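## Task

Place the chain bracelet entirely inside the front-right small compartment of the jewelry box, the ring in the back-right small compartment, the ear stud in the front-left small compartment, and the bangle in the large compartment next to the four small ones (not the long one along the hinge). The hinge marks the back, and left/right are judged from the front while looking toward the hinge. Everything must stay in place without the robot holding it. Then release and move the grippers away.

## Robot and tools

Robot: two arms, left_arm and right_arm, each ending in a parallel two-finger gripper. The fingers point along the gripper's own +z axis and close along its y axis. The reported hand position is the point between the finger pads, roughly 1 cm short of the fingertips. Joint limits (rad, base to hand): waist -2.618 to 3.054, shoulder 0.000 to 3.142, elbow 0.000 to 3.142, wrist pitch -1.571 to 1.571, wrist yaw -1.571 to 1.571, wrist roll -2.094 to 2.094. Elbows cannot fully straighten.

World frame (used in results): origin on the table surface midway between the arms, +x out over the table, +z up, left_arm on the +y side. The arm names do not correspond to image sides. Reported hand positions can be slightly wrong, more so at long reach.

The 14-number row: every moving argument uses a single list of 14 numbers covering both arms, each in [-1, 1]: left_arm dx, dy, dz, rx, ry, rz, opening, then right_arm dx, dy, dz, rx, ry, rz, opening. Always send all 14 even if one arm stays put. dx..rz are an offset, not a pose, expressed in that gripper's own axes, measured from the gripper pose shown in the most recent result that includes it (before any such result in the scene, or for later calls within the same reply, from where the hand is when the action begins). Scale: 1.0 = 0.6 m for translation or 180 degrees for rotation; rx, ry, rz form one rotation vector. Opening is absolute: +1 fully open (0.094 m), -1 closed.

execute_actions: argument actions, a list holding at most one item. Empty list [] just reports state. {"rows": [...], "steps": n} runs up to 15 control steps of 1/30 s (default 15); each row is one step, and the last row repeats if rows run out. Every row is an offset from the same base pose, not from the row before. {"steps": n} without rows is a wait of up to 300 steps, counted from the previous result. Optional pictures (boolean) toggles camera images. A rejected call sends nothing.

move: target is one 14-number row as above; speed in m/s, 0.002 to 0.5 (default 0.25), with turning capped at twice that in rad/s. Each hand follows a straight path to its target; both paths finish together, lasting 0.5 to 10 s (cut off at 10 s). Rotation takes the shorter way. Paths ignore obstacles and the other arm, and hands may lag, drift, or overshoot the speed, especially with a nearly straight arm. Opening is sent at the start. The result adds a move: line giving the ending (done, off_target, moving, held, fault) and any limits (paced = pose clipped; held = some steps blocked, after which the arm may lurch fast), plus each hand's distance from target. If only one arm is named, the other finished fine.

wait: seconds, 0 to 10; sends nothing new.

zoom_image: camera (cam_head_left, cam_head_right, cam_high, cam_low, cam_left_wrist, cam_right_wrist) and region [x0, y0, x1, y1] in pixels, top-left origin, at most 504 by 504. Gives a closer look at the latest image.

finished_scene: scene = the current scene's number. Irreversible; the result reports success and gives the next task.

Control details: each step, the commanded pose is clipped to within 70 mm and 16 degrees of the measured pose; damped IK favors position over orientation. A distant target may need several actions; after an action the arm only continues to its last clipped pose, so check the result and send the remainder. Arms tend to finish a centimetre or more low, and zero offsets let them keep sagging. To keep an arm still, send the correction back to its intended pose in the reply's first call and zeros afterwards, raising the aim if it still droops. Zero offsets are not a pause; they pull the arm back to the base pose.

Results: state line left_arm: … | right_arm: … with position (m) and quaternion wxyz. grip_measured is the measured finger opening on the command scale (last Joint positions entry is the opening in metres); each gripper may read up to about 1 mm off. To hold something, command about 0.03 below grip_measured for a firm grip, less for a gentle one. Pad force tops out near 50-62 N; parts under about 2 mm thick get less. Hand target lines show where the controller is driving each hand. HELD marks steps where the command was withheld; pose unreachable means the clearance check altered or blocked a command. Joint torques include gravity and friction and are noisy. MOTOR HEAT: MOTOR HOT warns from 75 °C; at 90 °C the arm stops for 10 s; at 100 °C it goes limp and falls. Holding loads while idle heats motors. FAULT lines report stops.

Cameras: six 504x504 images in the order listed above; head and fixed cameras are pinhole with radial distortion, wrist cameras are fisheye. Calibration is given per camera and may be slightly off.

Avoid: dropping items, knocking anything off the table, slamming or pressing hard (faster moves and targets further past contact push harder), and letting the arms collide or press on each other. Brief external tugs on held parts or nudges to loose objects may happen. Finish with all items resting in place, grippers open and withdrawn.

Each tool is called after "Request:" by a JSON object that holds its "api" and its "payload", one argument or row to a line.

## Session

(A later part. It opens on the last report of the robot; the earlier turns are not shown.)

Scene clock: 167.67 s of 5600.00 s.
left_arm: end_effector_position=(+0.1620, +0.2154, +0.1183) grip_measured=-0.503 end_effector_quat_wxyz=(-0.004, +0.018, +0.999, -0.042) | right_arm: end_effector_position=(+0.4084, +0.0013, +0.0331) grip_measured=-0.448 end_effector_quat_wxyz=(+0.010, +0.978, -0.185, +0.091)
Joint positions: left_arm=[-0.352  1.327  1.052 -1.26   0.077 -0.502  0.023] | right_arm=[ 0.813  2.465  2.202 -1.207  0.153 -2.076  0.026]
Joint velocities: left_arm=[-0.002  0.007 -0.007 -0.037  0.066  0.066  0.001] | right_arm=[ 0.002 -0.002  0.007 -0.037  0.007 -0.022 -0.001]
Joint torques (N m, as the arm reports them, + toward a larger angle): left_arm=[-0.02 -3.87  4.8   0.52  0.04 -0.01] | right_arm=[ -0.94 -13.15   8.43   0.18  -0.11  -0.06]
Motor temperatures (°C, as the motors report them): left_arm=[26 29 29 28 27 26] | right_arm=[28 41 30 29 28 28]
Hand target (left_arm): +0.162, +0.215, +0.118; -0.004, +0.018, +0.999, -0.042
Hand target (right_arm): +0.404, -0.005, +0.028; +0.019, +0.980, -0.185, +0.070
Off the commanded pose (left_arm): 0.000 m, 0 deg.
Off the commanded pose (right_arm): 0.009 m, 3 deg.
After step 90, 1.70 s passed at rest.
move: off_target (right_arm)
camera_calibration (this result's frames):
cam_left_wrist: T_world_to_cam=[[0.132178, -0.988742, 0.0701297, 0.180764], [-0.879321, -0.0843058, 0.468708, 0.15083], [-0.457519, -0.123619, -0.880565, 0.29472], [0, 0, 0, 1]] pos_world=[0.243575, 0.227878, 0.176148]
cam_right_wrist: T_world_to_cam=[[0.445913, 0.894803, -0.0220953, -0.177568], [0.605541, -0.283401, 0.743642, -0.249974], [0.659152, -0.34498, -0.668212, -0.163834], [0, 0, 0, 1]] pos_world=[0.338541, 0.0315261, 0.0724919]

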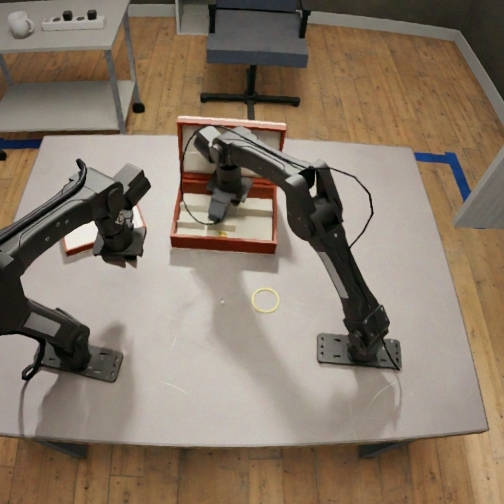

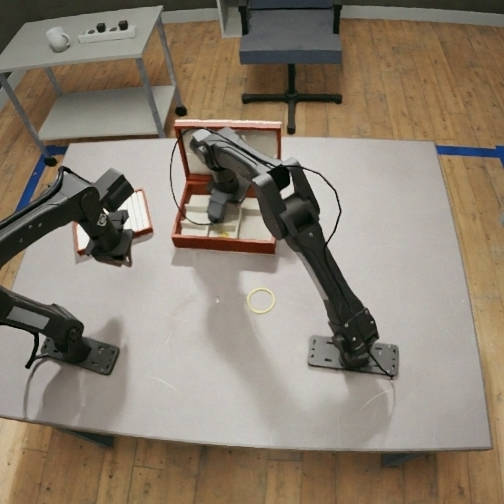

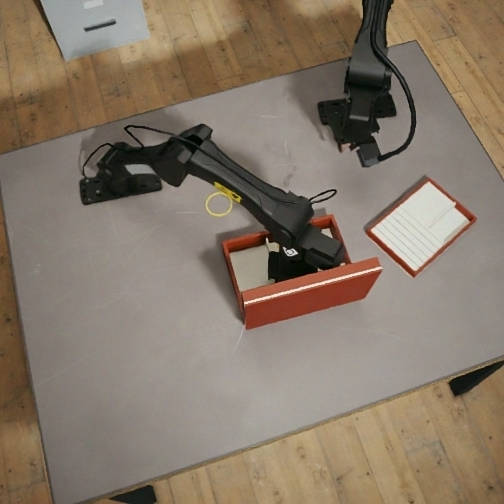

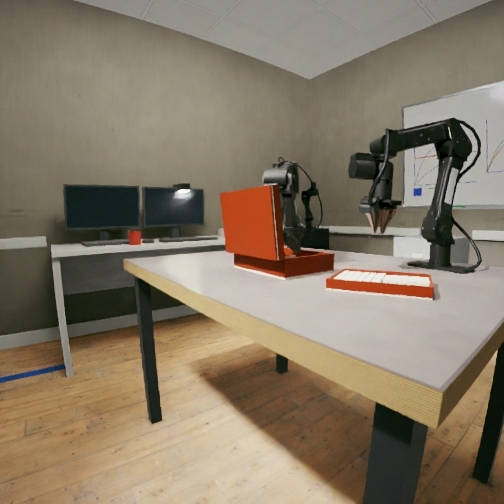

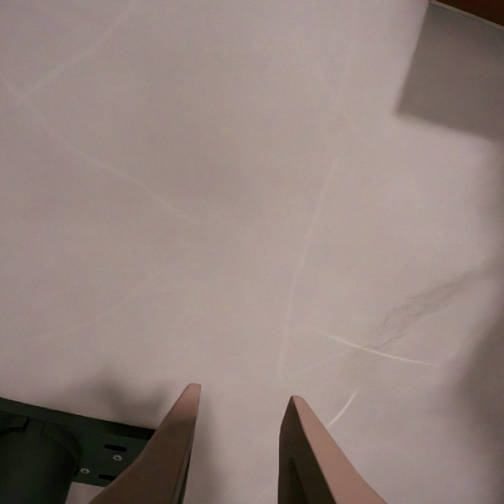

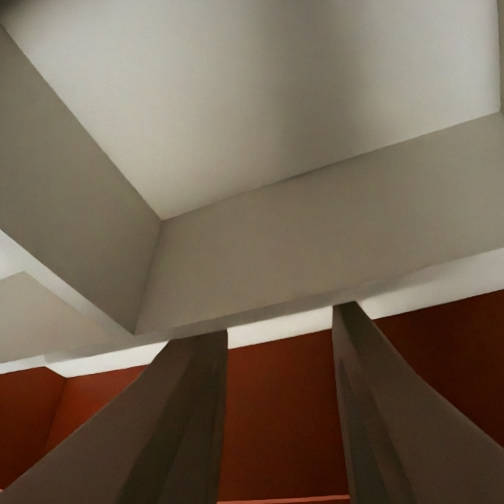

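Request:
{"api": "move", "payload": {
  "target": [0,0,0,0,0,0,-0.5,0.002,0.02,0.026,-0.005,-0.01,0,-0.43],
  "speed": 0.05
}}

Scene clock: 171.83 s of 5600.00 s.
left_arm: end_effector_position=(+0.1620, +0.2154, +0.1183) grip_measured=-0.503 end_effector_quat_wxyz=(-0.004, +0.018, +0.999, -0.042) | right_arm: end_effector_position=(+0.4139, -0.0038, +0.0248) grip_measured=-0.432 end_effector_quat_wxyz=(+0.008, +0.977, -0.192, +0.093)
Joint positions: left_arm=[-0.352  1.327  1.052 -1.26   0.077 -0.502  0.023] | right_arm=[ 0.799  2.465  2.168 -1.167  0.152 -2.078  0.027]
Joint velocities: left_arm=[-0.022  0.007 -0.002  0.066  0.037 -0.007 -0.002] | right_arm=[ 0.017  0.012 -0.017  0.066 -0.022 -0.037 -0.   ]
Joint torques (N m, as the arm reports them, + toward a larger angle): left_arm=[-0.03 -3.88  4.8   0.52  0.04  0.  ] | right_arm=[ -0.88 -14.5    5.31   0.4   -0.13  -0.04]
Motor temperatures (°C, as the motors report them): left_arm=[26 29 29 28 27 26] | right_arm=[28 42 31 28 28 28]
Hand target (left_arm): +0.162, +0.215, +0.118; -0.004, +0.018, +0.999, -0.042
Hand target (right_arm): +0.408, -0.011, +0.018; +0.016, +0.978, -0.192, +0.075
Off the commanded pose (left_arm): 0.000 m, 0 deg.
Off the commanded pose (right_arm): 0.012 m, 2 deg.
joint sent to its limit (right arm) — the command would take joint 6 (wrist roll) past its lower limit, so that joint was sent only as far as its limit.
After step 90, 0.40 s passed at rest.
move: off_target (right_arm)
camera_calibration (this result's frames):
cam_left_wrist: T_world_to_cam=[[0.132178, -0.988742, 0.0701297, 0.180764], [-0.879321, -0.0843058, 0.468708, 0.15083], [-0.457519, -0.123619, -0.880565, 0.29472], [0, 0, 0, 1]] pos_world=[0.243575, 0.227878, 0.176148]
cam_right_wrist: T_world_to_cam=[[0.45757, 0.88903, -0.0159913, -0.180628], [0.598114, -0.294432, 0.745366, -0.245575], [0.657944, -0.350621, -0.666464, -0.174311], [0, 0, 0, 1]] pos_world=[0.344218, 0.0271617, 0.0639829]

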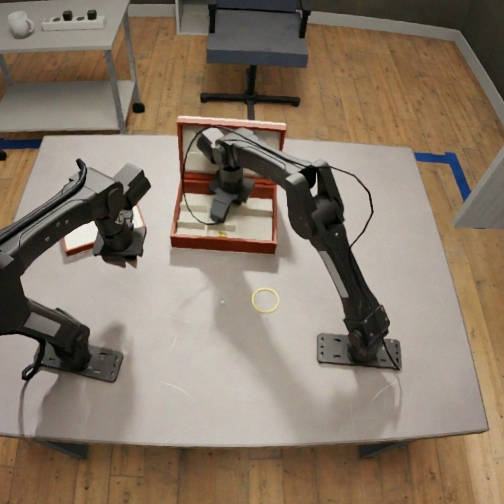

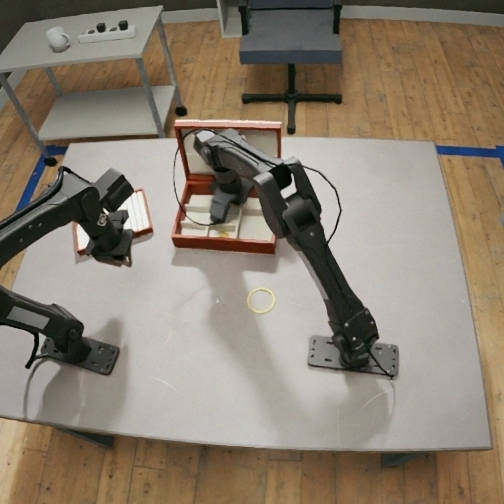

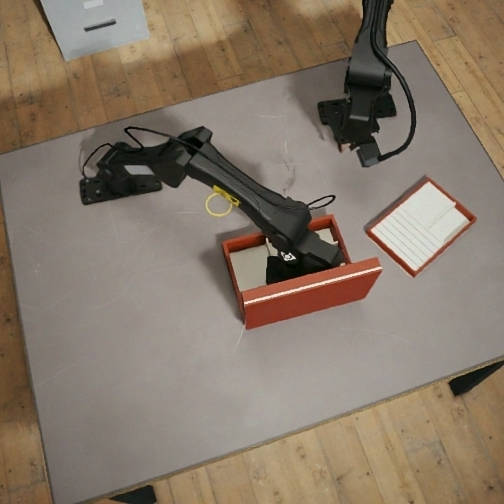

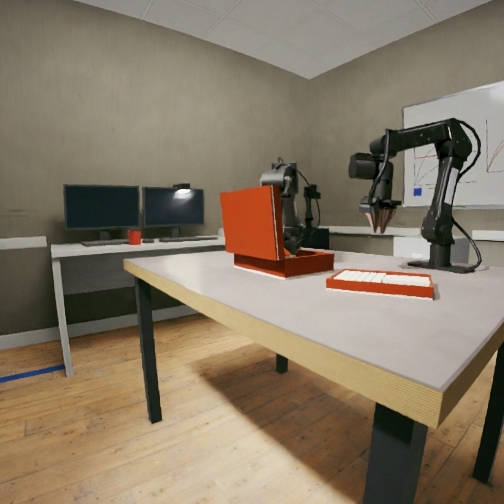

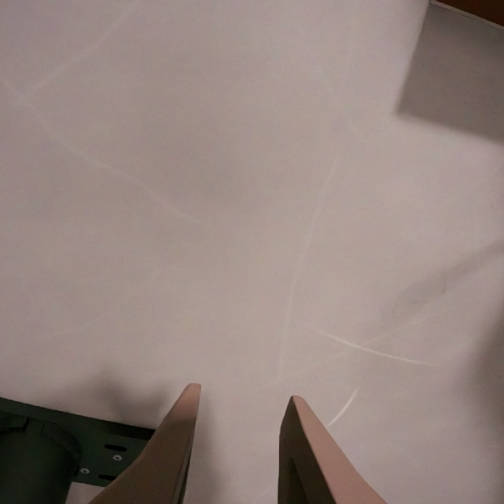

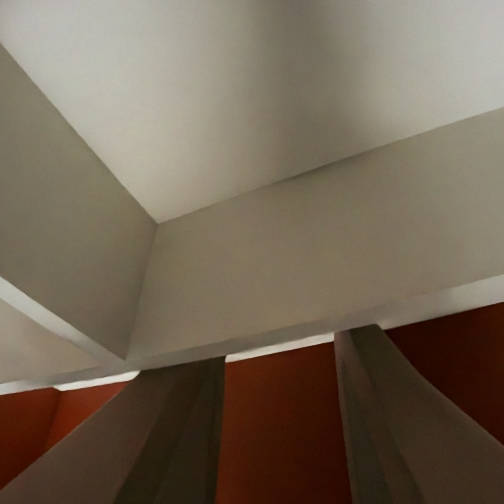

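Request:
{"api": "execute_actions", "payload": {
  "actions": [
    {"rows":[[0,0,0,0,0,0,-0.5,-0.027,0.015,0.014,0,0,0,-0.43]],"steps":15}
  ],
  "pictures": false
}}

Scene clock: 176.50 s of 5600.00 s.
left_arm: end_effector_position=(+0.1620, +0.2154, +0.1183) grip_measured=-0.503 end_effector_quat_wxyz=(-0.004, +0.018, +0.999, -0.042) | right_arm: end_effector_position=(+0.4142, -0.0064, +0.0222) grip_measured=-0.432 end_effector_quat_wxyz=(-0.007, +0.974, -0.197, +0.112)
Joint positions: left_arm=[-0.352  1.327  1.052 -1.26   0.077 -0.502  0.023] | right_arm=[ 0.799  2.399  2.032 -1.049  0.165 -2.071  0.027]
Joint velocities: left_arm=[-0.007 -0.002 -0.017  0.022  0.007  0.007 -0.   ] | right_arm=[ 0.007  0.007 -0.002  0.007  0.066  0.051 -0.001]
Joint torques (N m, as the arm reports them, + toward a larger angle): left_arm=[-0.03 -3.89  4.81  0.52  0.04  0.  ] | right_arm=[  1.21 -14.44   4.77   0.41  -0.08   0.08]
Motor temperatures (°C, as the motors report them): left_arm=[26 29 29 28 27 26] | right_arm=[28 42 30 28 28 28]
Hand target (left_arm): +0.162, +0.215, +0.118; -0.004, +0.018, +0.999, -0.042
Hand target (right_arm): +0.398, -0.007, +0.014; +0.008, +0.977, -0.192, +0.093
Off the commanded pose (left_arm): 0.000 m, 0 deg.
Off the commanded pose (right_arm): 0.019 m, 3 deg.
Steps of this call (steps 1 to 90: nothing new was sent; then 1.17 s passed at rest; steps 91 to 105: all 15 steps of this action). Readings (end_effector_position):
91: left_arm (+0.1620, +0.2154, +0.1183) | right_arm (+0.4137, -0.0041, +0.0235)
92: left_arm (+0.1620, +0.2154, +0.1183) | right_arm (+0.4138, -0.0050, +0.0227)
94: left_arm (+0.1620, +0.2154, +0.1183) | right_arm (+0.4127, -0.0062, +0.0234)
98: left_arm (+0.1620, +0.2154, +0.1183) | right_arm (+0.4131, -0.0063, +0.0229)
105: the state above

Request:
{"api": "move", "payload": {
  "target": [0,0,0,0,0,0,-0.5,-0.018,0.004,-0.006,-0.022,-0.05,0,-0.47],
  "speed": 0.06
}}

Scene clock: 189.03 s of 5600.00 s.
left_arm: end_effector_position=(+0.1620, +0.2154, +0.1183) grip_measured=-0.503 end_effector_quat_wxyz=(-0.004, +0.018, +0.999, -0.042) | right_arm: end_effector_position=(+0.4079, +0.0022, +0.0296) grip_measured=-0.468 end_effector_quat_wxyz=(+0.004, +0.979, -0.195, +0.058)
Joint positions: left_arm=[-0.352  1.327  1.052 -1.26   0.077 -0.502  0.023] | right_arm=[ 0.795  2.517  2.291 -1.276  0.094 -2.071  0.025]
Joint velocities: left_arm=[-0.007 -0.017 -0.002  0.037 -0.051 -0.022 -0.   ] | right_arm=[-0.017  0.012  0.027 -0.037  0.007 -0.007  0.   ]
Joint torques (N m, as the arm reports them, + toward a larger angle): left_arm=[-0.03 -3.87  4.8   0.52  0.04  0.  ] | right_arm=[ -1.15 -13.3    8.29   0.06  -0.35  -0.06]
Motor temperatures (°C, as the motors report them): left_arm=[26 29 29 28 27 26] | right_arm=[28 43 30 28 28 28]
Hand target (left_arm): +0.162, +0.215, +0.118; -0.004, +0.018, +0.999, -0.042
Hand target (right_arm): +0.403, -0.004, +0.024; +0.011, +0.979, -0.199, +0.030
Off the commanded pose (left_arm): 0.000 m, 0 deg.
Off the commanded pose (right_arm): 0.010 m, 3 deg.
After step 90, 7.87 s passed at rest.
move: off_target (right_arm)
camera_calibration (this result's frames):
cam_left_wrist: T_world_to_cam=[[0.132178, -0.988742, 0.0701297, 0.180764], [-0.879321, -0.0843058, 0.468708, 0.15083], [-0.457519, -0.123619, -0.880565, 0.29472], [0, 0, 0, 1]] pos_world=[0.243575, 0.227878, 0.176148]
cam_right_wrist: T_world_to_cam=[[0.460649, 0.887157, -0.0274742, -0.18403], [0.644632, -0.313121, 0.697427, -0.261326], [0.610125, -0.33898, -0.716129, -0.144145], [0, 0, 0, 1]] pos_world=[0.341179, 0.0325747, 0.0739732]

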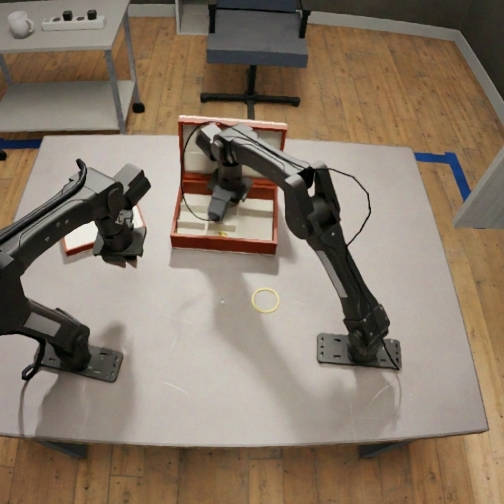

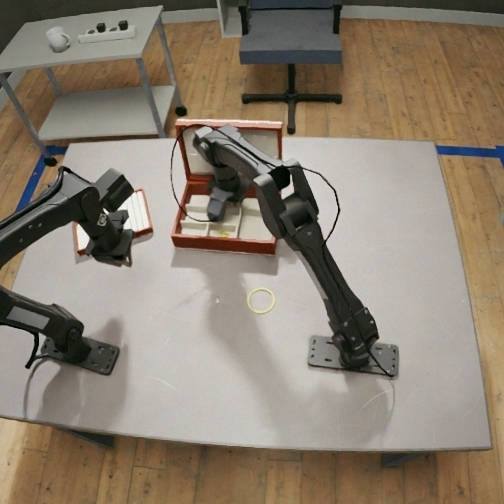

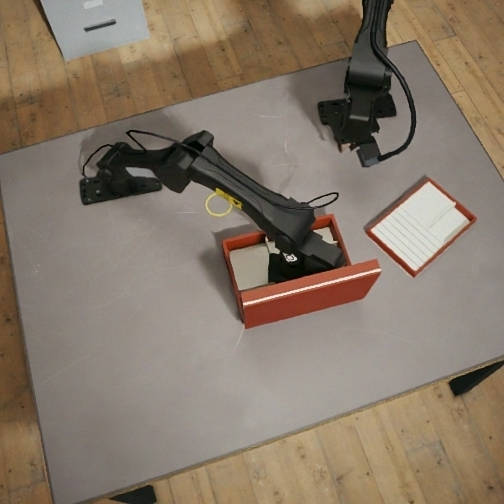

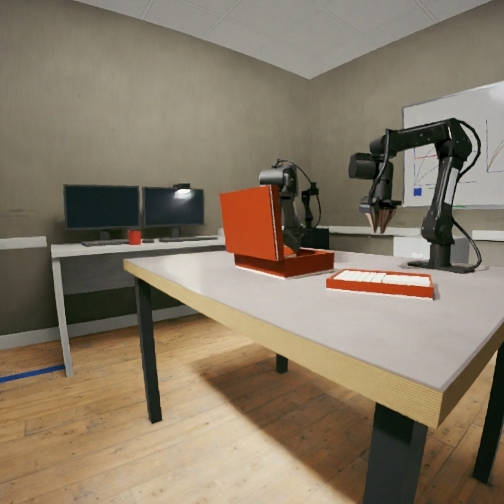

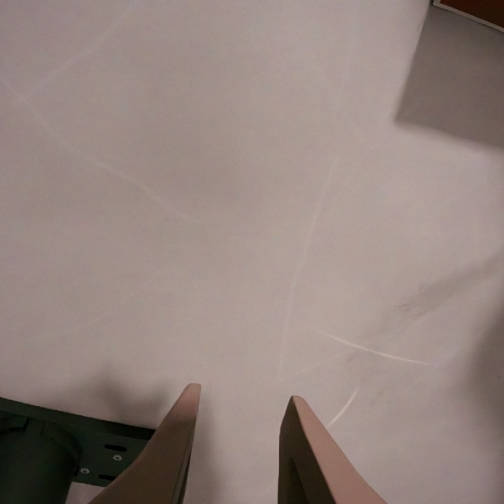

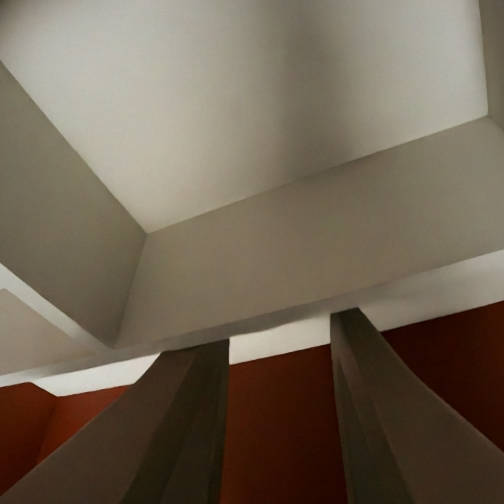

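Request:
{"api": "move", "payload": {
  "target": [0,0,0,0,0,0,-0.5,0.004,0.022,-0.008,-0.006,0.022,0,-1],
  "speed": 0.06
}}

Scene clock: 196.17 s of 5600.00 s.
left_arm: end_effector_position=(+0.1620, +0.2154, +0.1183) grip_measured=-0.503 end_effector_quat_wxyz=(-0.004, +0.018, +0.999, -0.042) | right_arm: end_effector_position=(+0.4058, -0.0130, +0.0270) grip_measured=-0.992 end_effector_quat_wxyz=(+0.023, +0.977, -0.195, +0.080)
Joint positions: left_arm=[-0.352  1.327  1.052 -1.26   0.077 -0.502  0.023] | right_arm=[ 0.794  2.451  2.156 -1.208  0.152 -2.071  0.   ]
Joint velocities: left_arm=[ 0.002 -0.002  0.007  0.037 -0.022  0.007 -0.   ] | right_arm=[-0.002 -0.007 -0.012  0.081 -0.051 -0.037  0.001]
Joint torques (N m, as the arm reports them, + toward a larger angle): left_arm=[-0.03 -3.88  4.8   0.52  0.04 -0.01] | right_arm=[  0.93 -16.14   6.09   0.53   0.23   0.07]
Motor temperatures (°C, as the motors report them): left_arm=[26 28 29 28 27 26] | right_arm=[28 43 31 28 28 28]
Hand target (left_arm): +0.162, +0.215, +0.118; -0.004, +0.018, +0.999, -0.042
Hand target (right_arm): +0.405, -0.011, +0.034; +0.020, +0.976, -0.195, +0.090
Off the commanded pose (left_arm): 0.000 m, 0 deg.
Off the commanded pose (right_arm): 0.008 m, 1 deg.
After step 90, 3.23 s passed at rest.
move: done
camera_calibration (this result's frames):
cam_left_wrist: T_world_to_cam=[[0.132178, -0.988742, 0.0701297, 0.180764], [-0.879321, -0.0843058, 0.468708, 0.15083], [-0.457519, -0.123619, -0.880565, 0.29472], [0, 0, 0, 1]] pos_world=[0.243575, 0.227878, 0.176148]
cam_right_wrist: T_world_to_cam=[[0.465911, 0.883325, -0.0516131, -0.171121], [0.617742, -0.282958, 0.733709, -0.252645], [0.633499, -0.373727, -0.677501, -0.160806], [0, 0, 0, 1]] pos_world=[0.337667, 0.0195698, 0.0675899]

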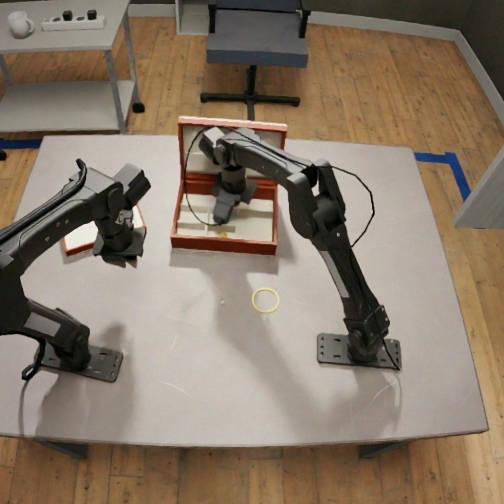

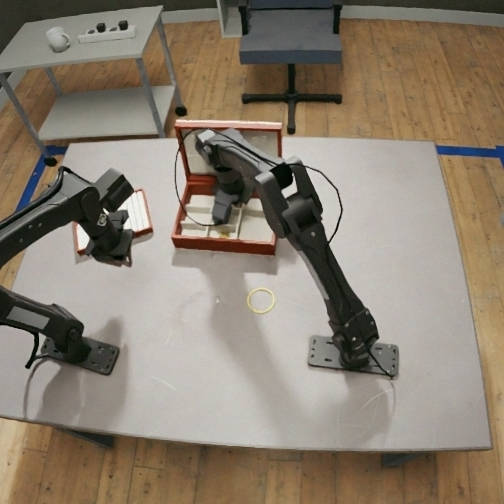

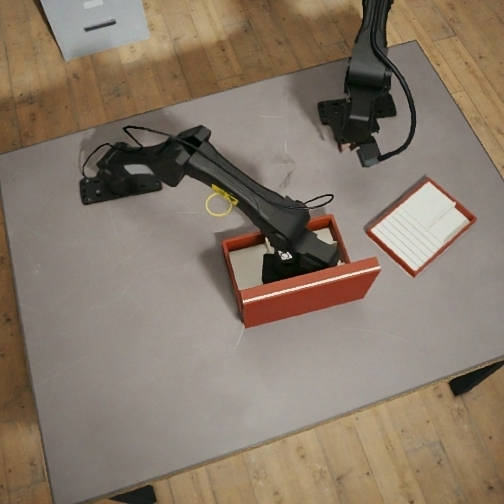

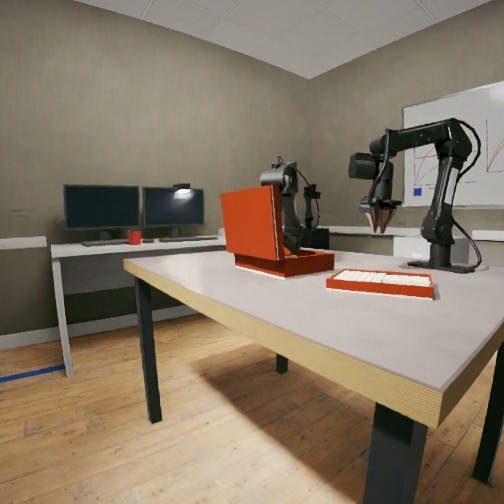

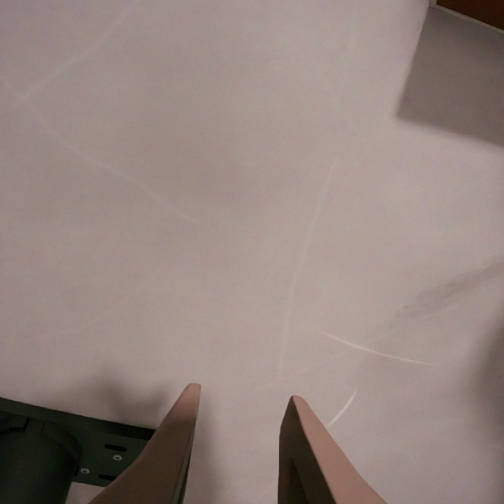

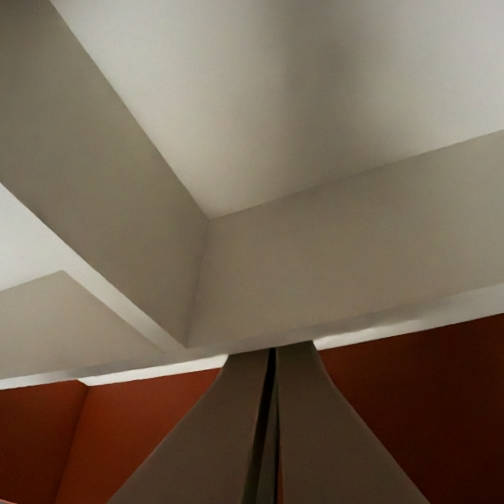

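Request:
{"api": "move", "payload": {
  "target": [0,0,0,0,0,0,-0.5,-0.01,0.02,-0.1,0,0,0,-0.76]
}}

Request:
{"api": "move", "payload": {
  "target": [0,0,0,0,0,0,-0.5,0.02,0,0,0.072,-0.142,0.542,-0.76],
  "speed": 0.4
}}

Scene clock: 206.37 s of 5600.00 s.
left_arm: end_effector_position=(+0.1620, +0.2154, +0.1183) grip_measured=-0.503 end_effector_quat_wxyz=(-0.004, +0.018, +0.999, -0.042) | right_arm: end_effector_position=(+0.3921, -0.0214, +0.0795) grip_measured=-0.762 end_effector_quat_wxyz=(+0.022, +0.977, -0.198, +0.082)
Joint positions: left_arm=[-0.352  1.327  1.052 -1.26   0.077 -0.502  0.023] | right_arm=[ 0.8    2.361  2.203 -1.343  0.155 -2.061  0.011]
Joint velocities: left_arm=[-0.007  0.002  0.002 -0.051 -0.022 -0.022  0.   ] | right_arm=[ 0.007 -0.002 -0.017 -0.037  0.022 -0.051 -0.   ]
Joint torques (N m, as the arm reports them, + toward a larger angle): left_arm=[-0.03 -3.88  4.8   0.52  0.05 -0.01] | right_arm=[  1.04 -14.15   8.16   0.27   0.03   0.1 ]
Motor temperatures (°C, as the motors report them): left_arm=[26 28 30 28 27 26] | right_arm=[28 45 30 28 28 28]
Hand target (left_arm): +0.162, +0.215, +0.118; -0.004, +0.018, +0.999, -0.042
Hand target (right_arm): +0.387, -0.018, +0.085; +0.023, +0.977, -0.195, +0.080
Off the commanded pose (left_arm): 0.000 m, 0 deg.
Off the commanded pose (right_arm): 0.009 m, 0 deg.
After step 90, 6.20 s passed at rest.
move: done
camera_calibration (this result's frames):
cam_left_wrist: T_world_to_cam=[[0.132178, -0.988742, 0.0701297, 0.180764], [-0.879321, -0.0843058, 0.468708, 0.15083], [-0.457519, -0.123619, -0.880565, 0.29472], [0, 0, 0, 1]] pos_world=[0.243575, 0.227878, 0.176148]
cam_right_wrist: T_world_to_cam=[[0.470497, 0.881058, -0.0486743, -0.156773], [0.613388, -0.286907, 0.735826, -0.283599], [0.63434, -0.37606, -0.675419, -0.120243], [0, 0, 0, 1]] pos_world=[0.323993, 0.0115413, 0.119834]

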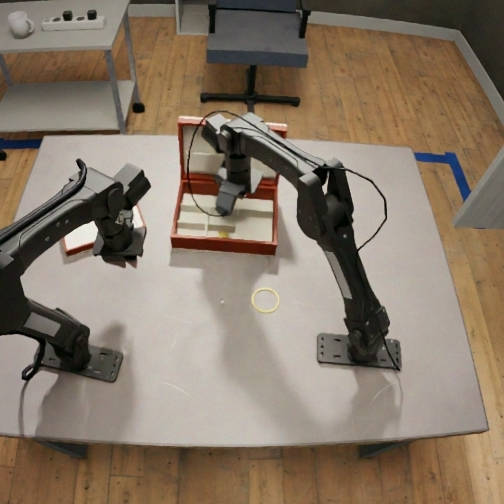

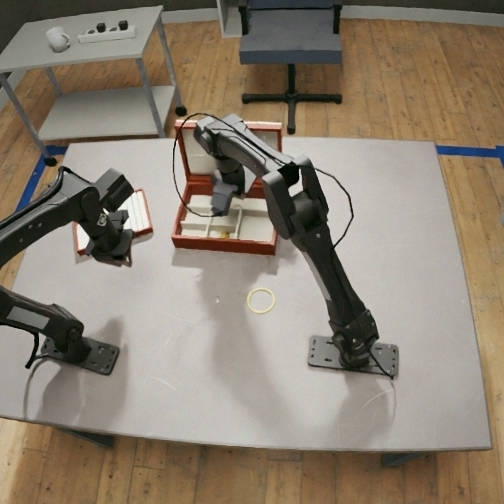

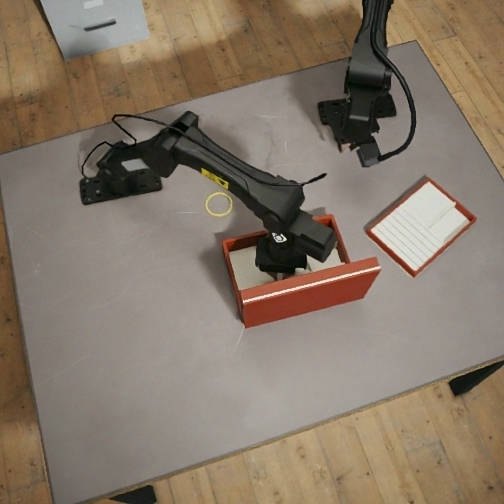

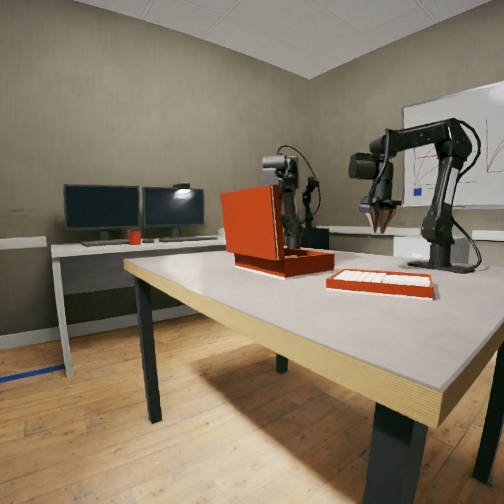

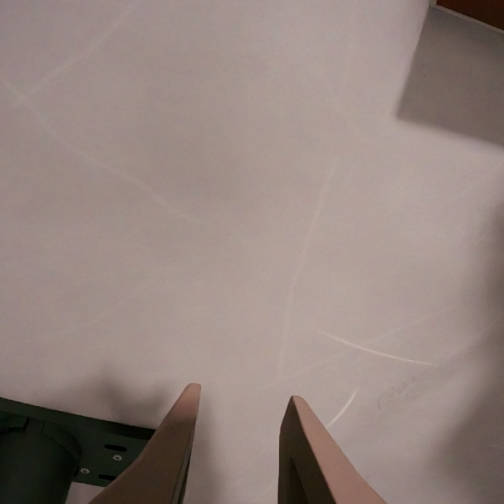

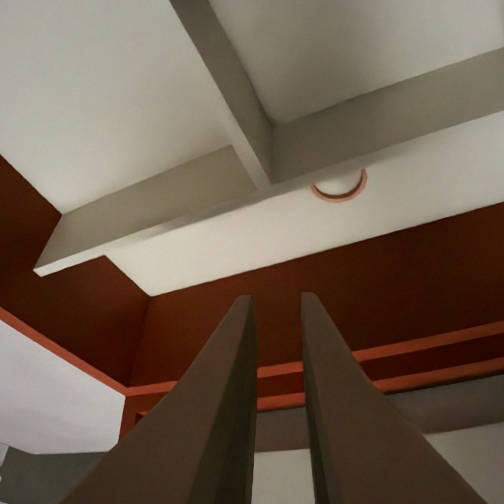

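Scene clock: 209.33 s of 5600.00 s.
left_arm: end_effector_position=(+0.1620, +0.2154, +0.1183) grip_measured=-0.503 end_effector_quat_wxyz=(-0.004, +0.018, +0.999, -0.042) | right_arm: end_effector_position=(+0.4021, -0.0245, +0.0722) grip_measured=-0.762 end_effector_quat_wxyz=(+0.169, -0.494, +0.848, +0.098)
Joint positions: left_arm=[-0.352  1.327  1.052 -1.26   0.077 -0.502  0.023] | right_arm=[ 0.655  2.088  1.667 -0.804 -0.189 -0.48   0.011]
Joint velocities: left_arm=[-0.002  0.007  0.007  0.095 -0.066  0.007  0.001] | right_arm=[ 0.007  0.002 -0.007  0.022  0.007 -0.007  0.001]
Joint torques (N m, as the arm reports them, + toward a larger angle): left_arm=[-0.03 -3.88  4.81  0.52  0.04  0.  ] | right_arm=[ -0.58 -13.89   6.41   0.96  -0.28   0.1 ]
Motor temperatures (°C, as the motors report them): left_arm=[26 28 30 28 27 26] | right_arm=[28 45 30 28 28 28]
Hand target (left_arm): +0.162, +0.215, +0.118; -0.004, +0.018, +0.999, -0.042
Hand target (right_arm): +0.403, -0.025, +0.081; +0.179, -0.487, +0.848, +0.105
Off the commanded pose (left_arm): 0.000 m, 0 deg.
Off the commanded pose (right_arm): 0.009 m, 2 deg.
move: done
camera_calibration (this result's frames):
cam_left_wrist: T_world_to_cam=[[0.132178, -0.988742, 0.0701297, 0.180764], [-0.879321, -0.0843058, 0.468708, 0.15083], [-0.457519, -0.123619, -0.880565, 0.29472], [0, 0, 0, 1]] pos_world=[0.243575, 0.227878, 0.176148]
cam_right_wrist: T_world_to_cam=[[0.838341, -0.539278, -0.0797714, -0.339529], [-0.504404, -0.822844, 0.261732, 0.185352], [-0.206786, -0.179183, -0.961838, 0.231072], [0, 0, 0, 1]] pos_world=[0.425916, 0.0108198, 0.146657]

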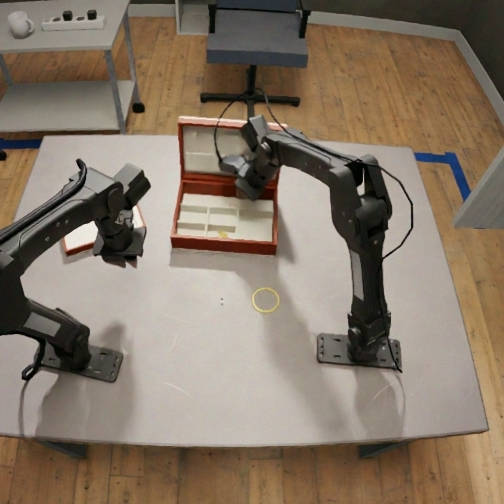

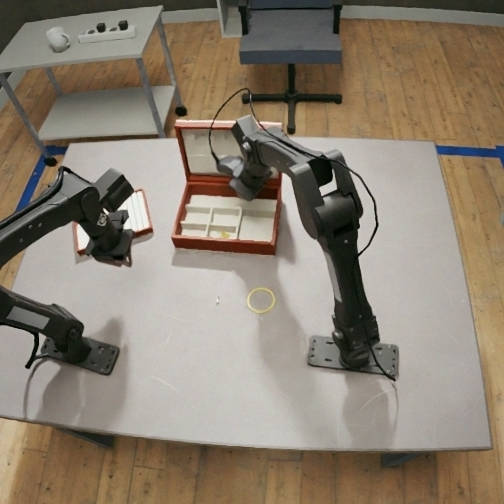

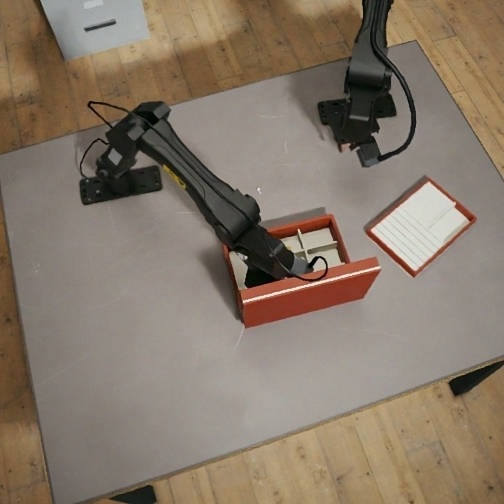

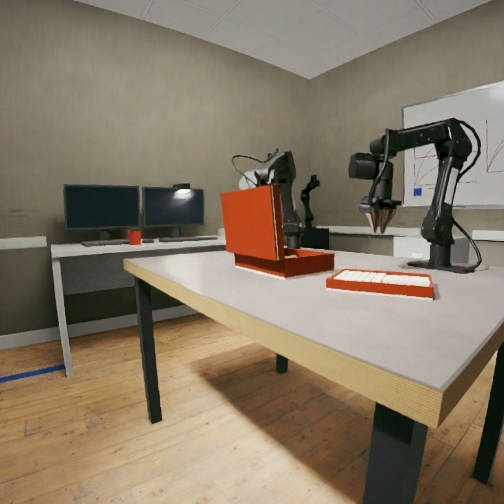

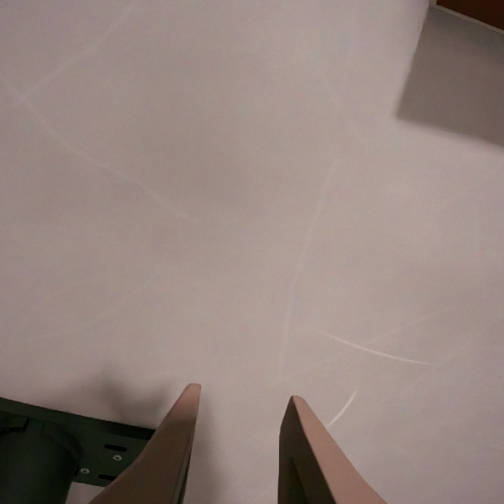

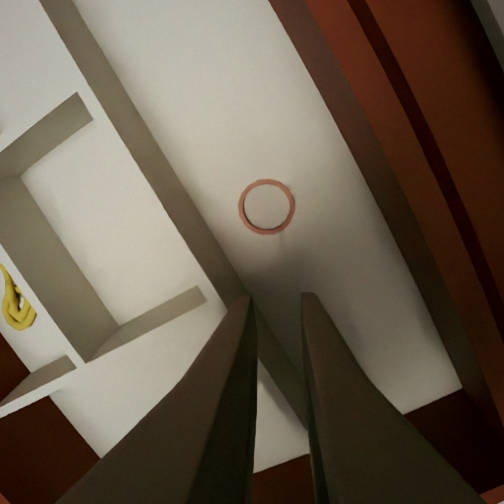

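Request:
{"api": "move", "payload": {
  "target": [0,0,0,0,0,0,-0.5,-0.004,-0.008,0.077,0,0,0,-0.76],
  "speed": 0.08
}}

Scene clock: 214.50 s of 5600.00 s.
left_arm: end_effector_position=(+0.1620, +0.2154, +0.1183) grip_measured=-0.503 end_effector_quat_wxyz=(-0.004, +0.018, +0.999, -0.042) | right_arm: end_effector_position=(+0.4126, -0.0181, +0.0285) grip_measured=-0.762 end_effector_quat_wxyz=(+0.157, -0.491, +0.851, +0.099)
Joint positions: left_arm=[-0.352  1.327  1.052 -1.26   0.077 -0.502  0.023] | right_arm=[ 0.655  2.196  1.667 -0.72  -0.189 -0.475  0.011]
Joint velocities: left_arm=[ 0.002 -0.002  0.002 -0.022  0.022 -0.037 -0.001] | right_arm=[ 0.002 -0.022 -0.007 -0.022 -0.066 -0.022 -0.   ]
Joint torques (N m, as the arm reports them, + toward a larger angle): left_arm=[-0.03 -3.87  4.8   0.52  0.04  0.  ] | right_arm=[  1.07 -12.43   8.16   1.1   -0.1    0.02]
Motor temperatures (°C, as the motors report them): left_arm=[26 28 30 28 27 26] | right_arm=[28 44 30 28 28 28]
Hand target (left_arm): +0.162, +0.215, +0.118; -0.004, +0.018, +0.999, -0.042
Hand target (right_arm): +0.416, -0.009, +0.031; +0.169, -0.494, +0.847, +0.098
Off the commanded pose (left_arm): 0.000 m, 0 deg.
Off the commanded pose (right_arm): 0.010 m, 1 deg.
After step 90, 1.20 s passed at rest.
move: done
camera_calibration (this result's frames):
cam_left_wrist: T_world_to_cam=[[0.132178, -0.988742, 0.0701297, 0.180764], [-0.879321, -0.0843058, 0.468708, 0.15083], [-0.457519, -0.123619, -0.880565, 0.29472], [0, 0, 0, 1]] pos_world=[0.243575, 0.227878, 0.176148]
cam_right_wrist: T_world_to_cam=[[0.833999, -0.544077, -0.0917944, -0.346376], [-0.502317, -0.817513, 0.281692, 0.20597], [-0.228305, -0.188821, -0.955104, 0.200823], [0, 0, 0, 1]] pos_world=[0.438188, 0.0178473, 0.101992]

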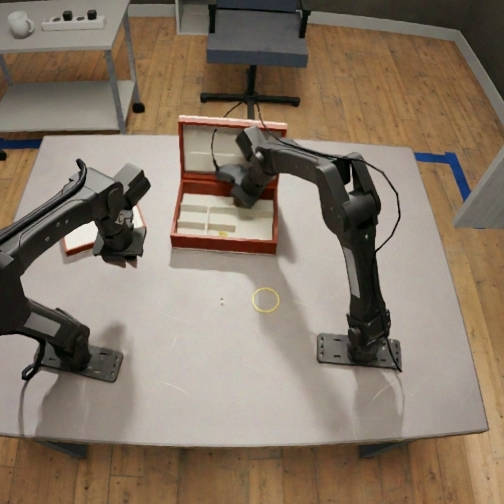

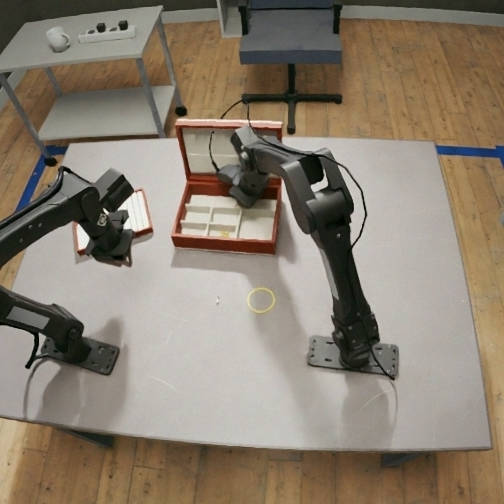

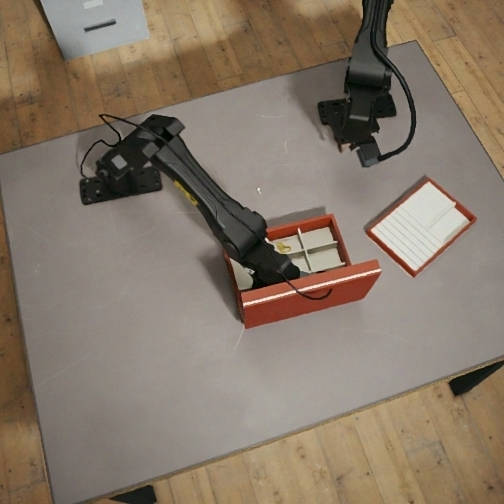

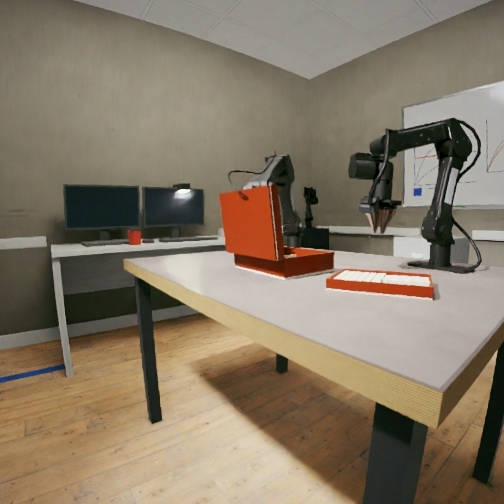

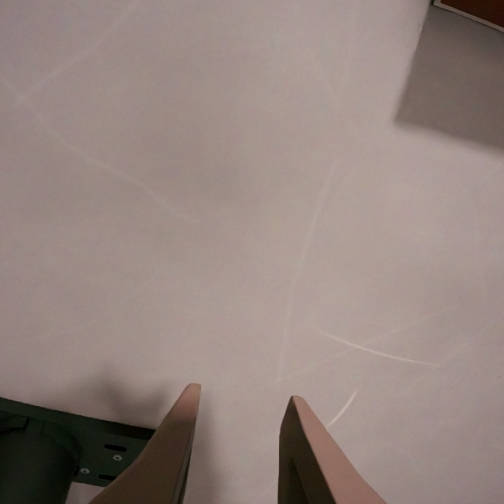

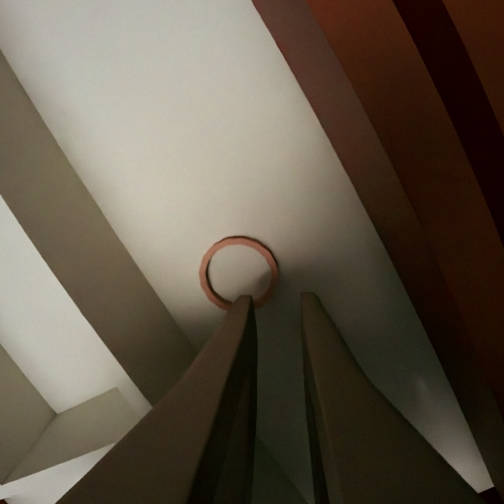

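Request:
{"api": "move", "payload": {
  "target": [0,0,0,0,0,0,-0.5,-0.02,0.008,0.004,0.035,-0.03,0,-0.76],
  "speed": 0.06
}}

Scene clock: 219.90 s of 5600.00 s.
left_arm: end_effector_position=(+0.1620, +0.2154, +0.1183) grip_measured=-0.503 end_effector_quat_wxyz=(-0.004, +0.018, +0.999, -0.042) | right_arm: end_effector_position=(+0.4177, -0.0099, +0.0232) grip_measured=-0.762 end_effector_quat_wxyz=(+0.215, -0.476, +0.849, +0.076)
Joint positions: left_arm=[-0.352  1.327  1.052 -1.26   0.077 -0.502  0.023] | right_arm=[ 0.688  2.145  1.523 -0.505 -0.122 -0.42   0.011]
Joint velocities: left_arm=[-0.017 -0.012 -0.007 -0.007  0.022 -0.051 -0.   ] | right_arm=[ 0.017 -0.007 -0.002  0.081  0.081 -0.051 -0.001]
Joint torques (N m, as the arm reports them, + toward a larger angle): left_arm=[-0.02 -3.88  4.81  0.52  0.04  0.  ] | right_arm=[  1.05 -13.92   6.15   1.24   0.     0.06]
Motor temperatures (°C, as the motors report them): left_arm=[26 28 30 28 27 26] | right_arm=[28 44 31 29 28 28]
Hand target (left_arm): +0.162, +0.215, +0.118; -0.004, +0.018, +0.999, -0.042
Hand target (right_arm): +0.415, -0.005, +0.030; +0.224, -0.477, +0.847, +0.075
Off the commanded pose (left_arm): 0.000 m, 0 deg.
Off the commanded pose (right_arm): 0.009 m, 1 deg.
After step 90, 0.87 s passed at rest.
move: done
camera_calibration (this result's frames):
cam_left_wrist: T_world_to_cam=[[0.132178, -0.988742, 0.0701297, 0.180764], [-0.879321, -0.0843058, 0.468708, 0.15083], [-0.457519, -0.123619, -0.880565, 0.29472], [0, 0, 0, 1]] pos_world=[0.243575, 0.227878, 0.176148]
cam_right_wrist: T_world_to_cam=[[0.815457, -0.578761, -0.00815477, -0.341109], [-0.565853, -0.800076, 0.199219, 0.24539], [-0.121825, -0.15784, -0.979921, 0.154918], [0, 0, 0, 1]] pos_world=[0.435887, 0.0233624, 0.100139]

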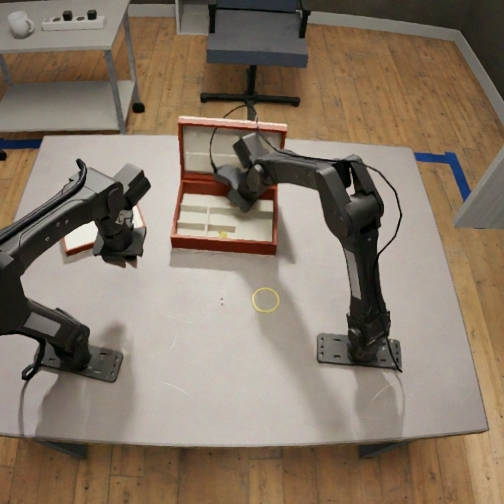

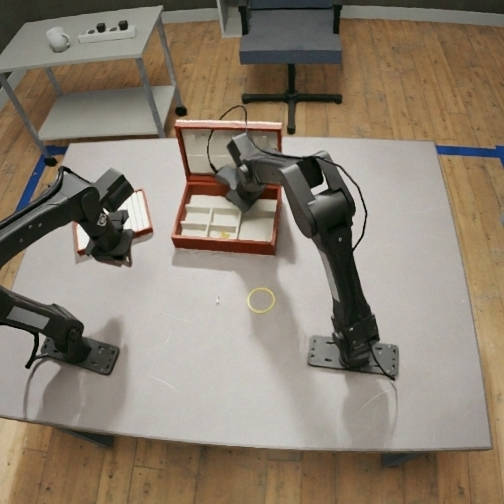

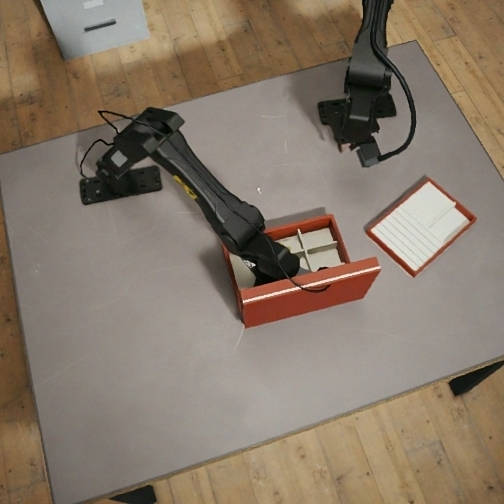

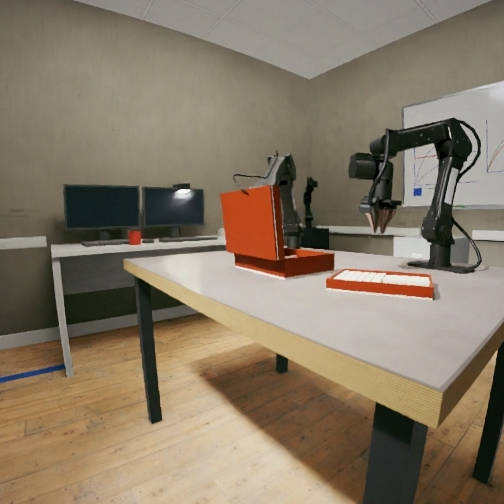

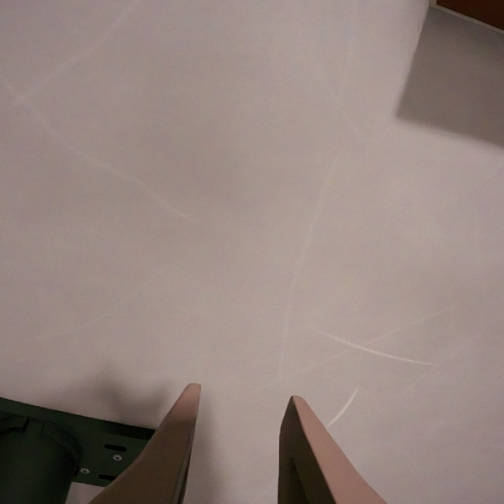

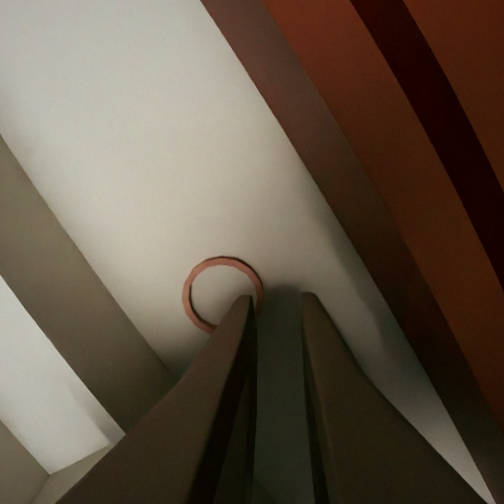

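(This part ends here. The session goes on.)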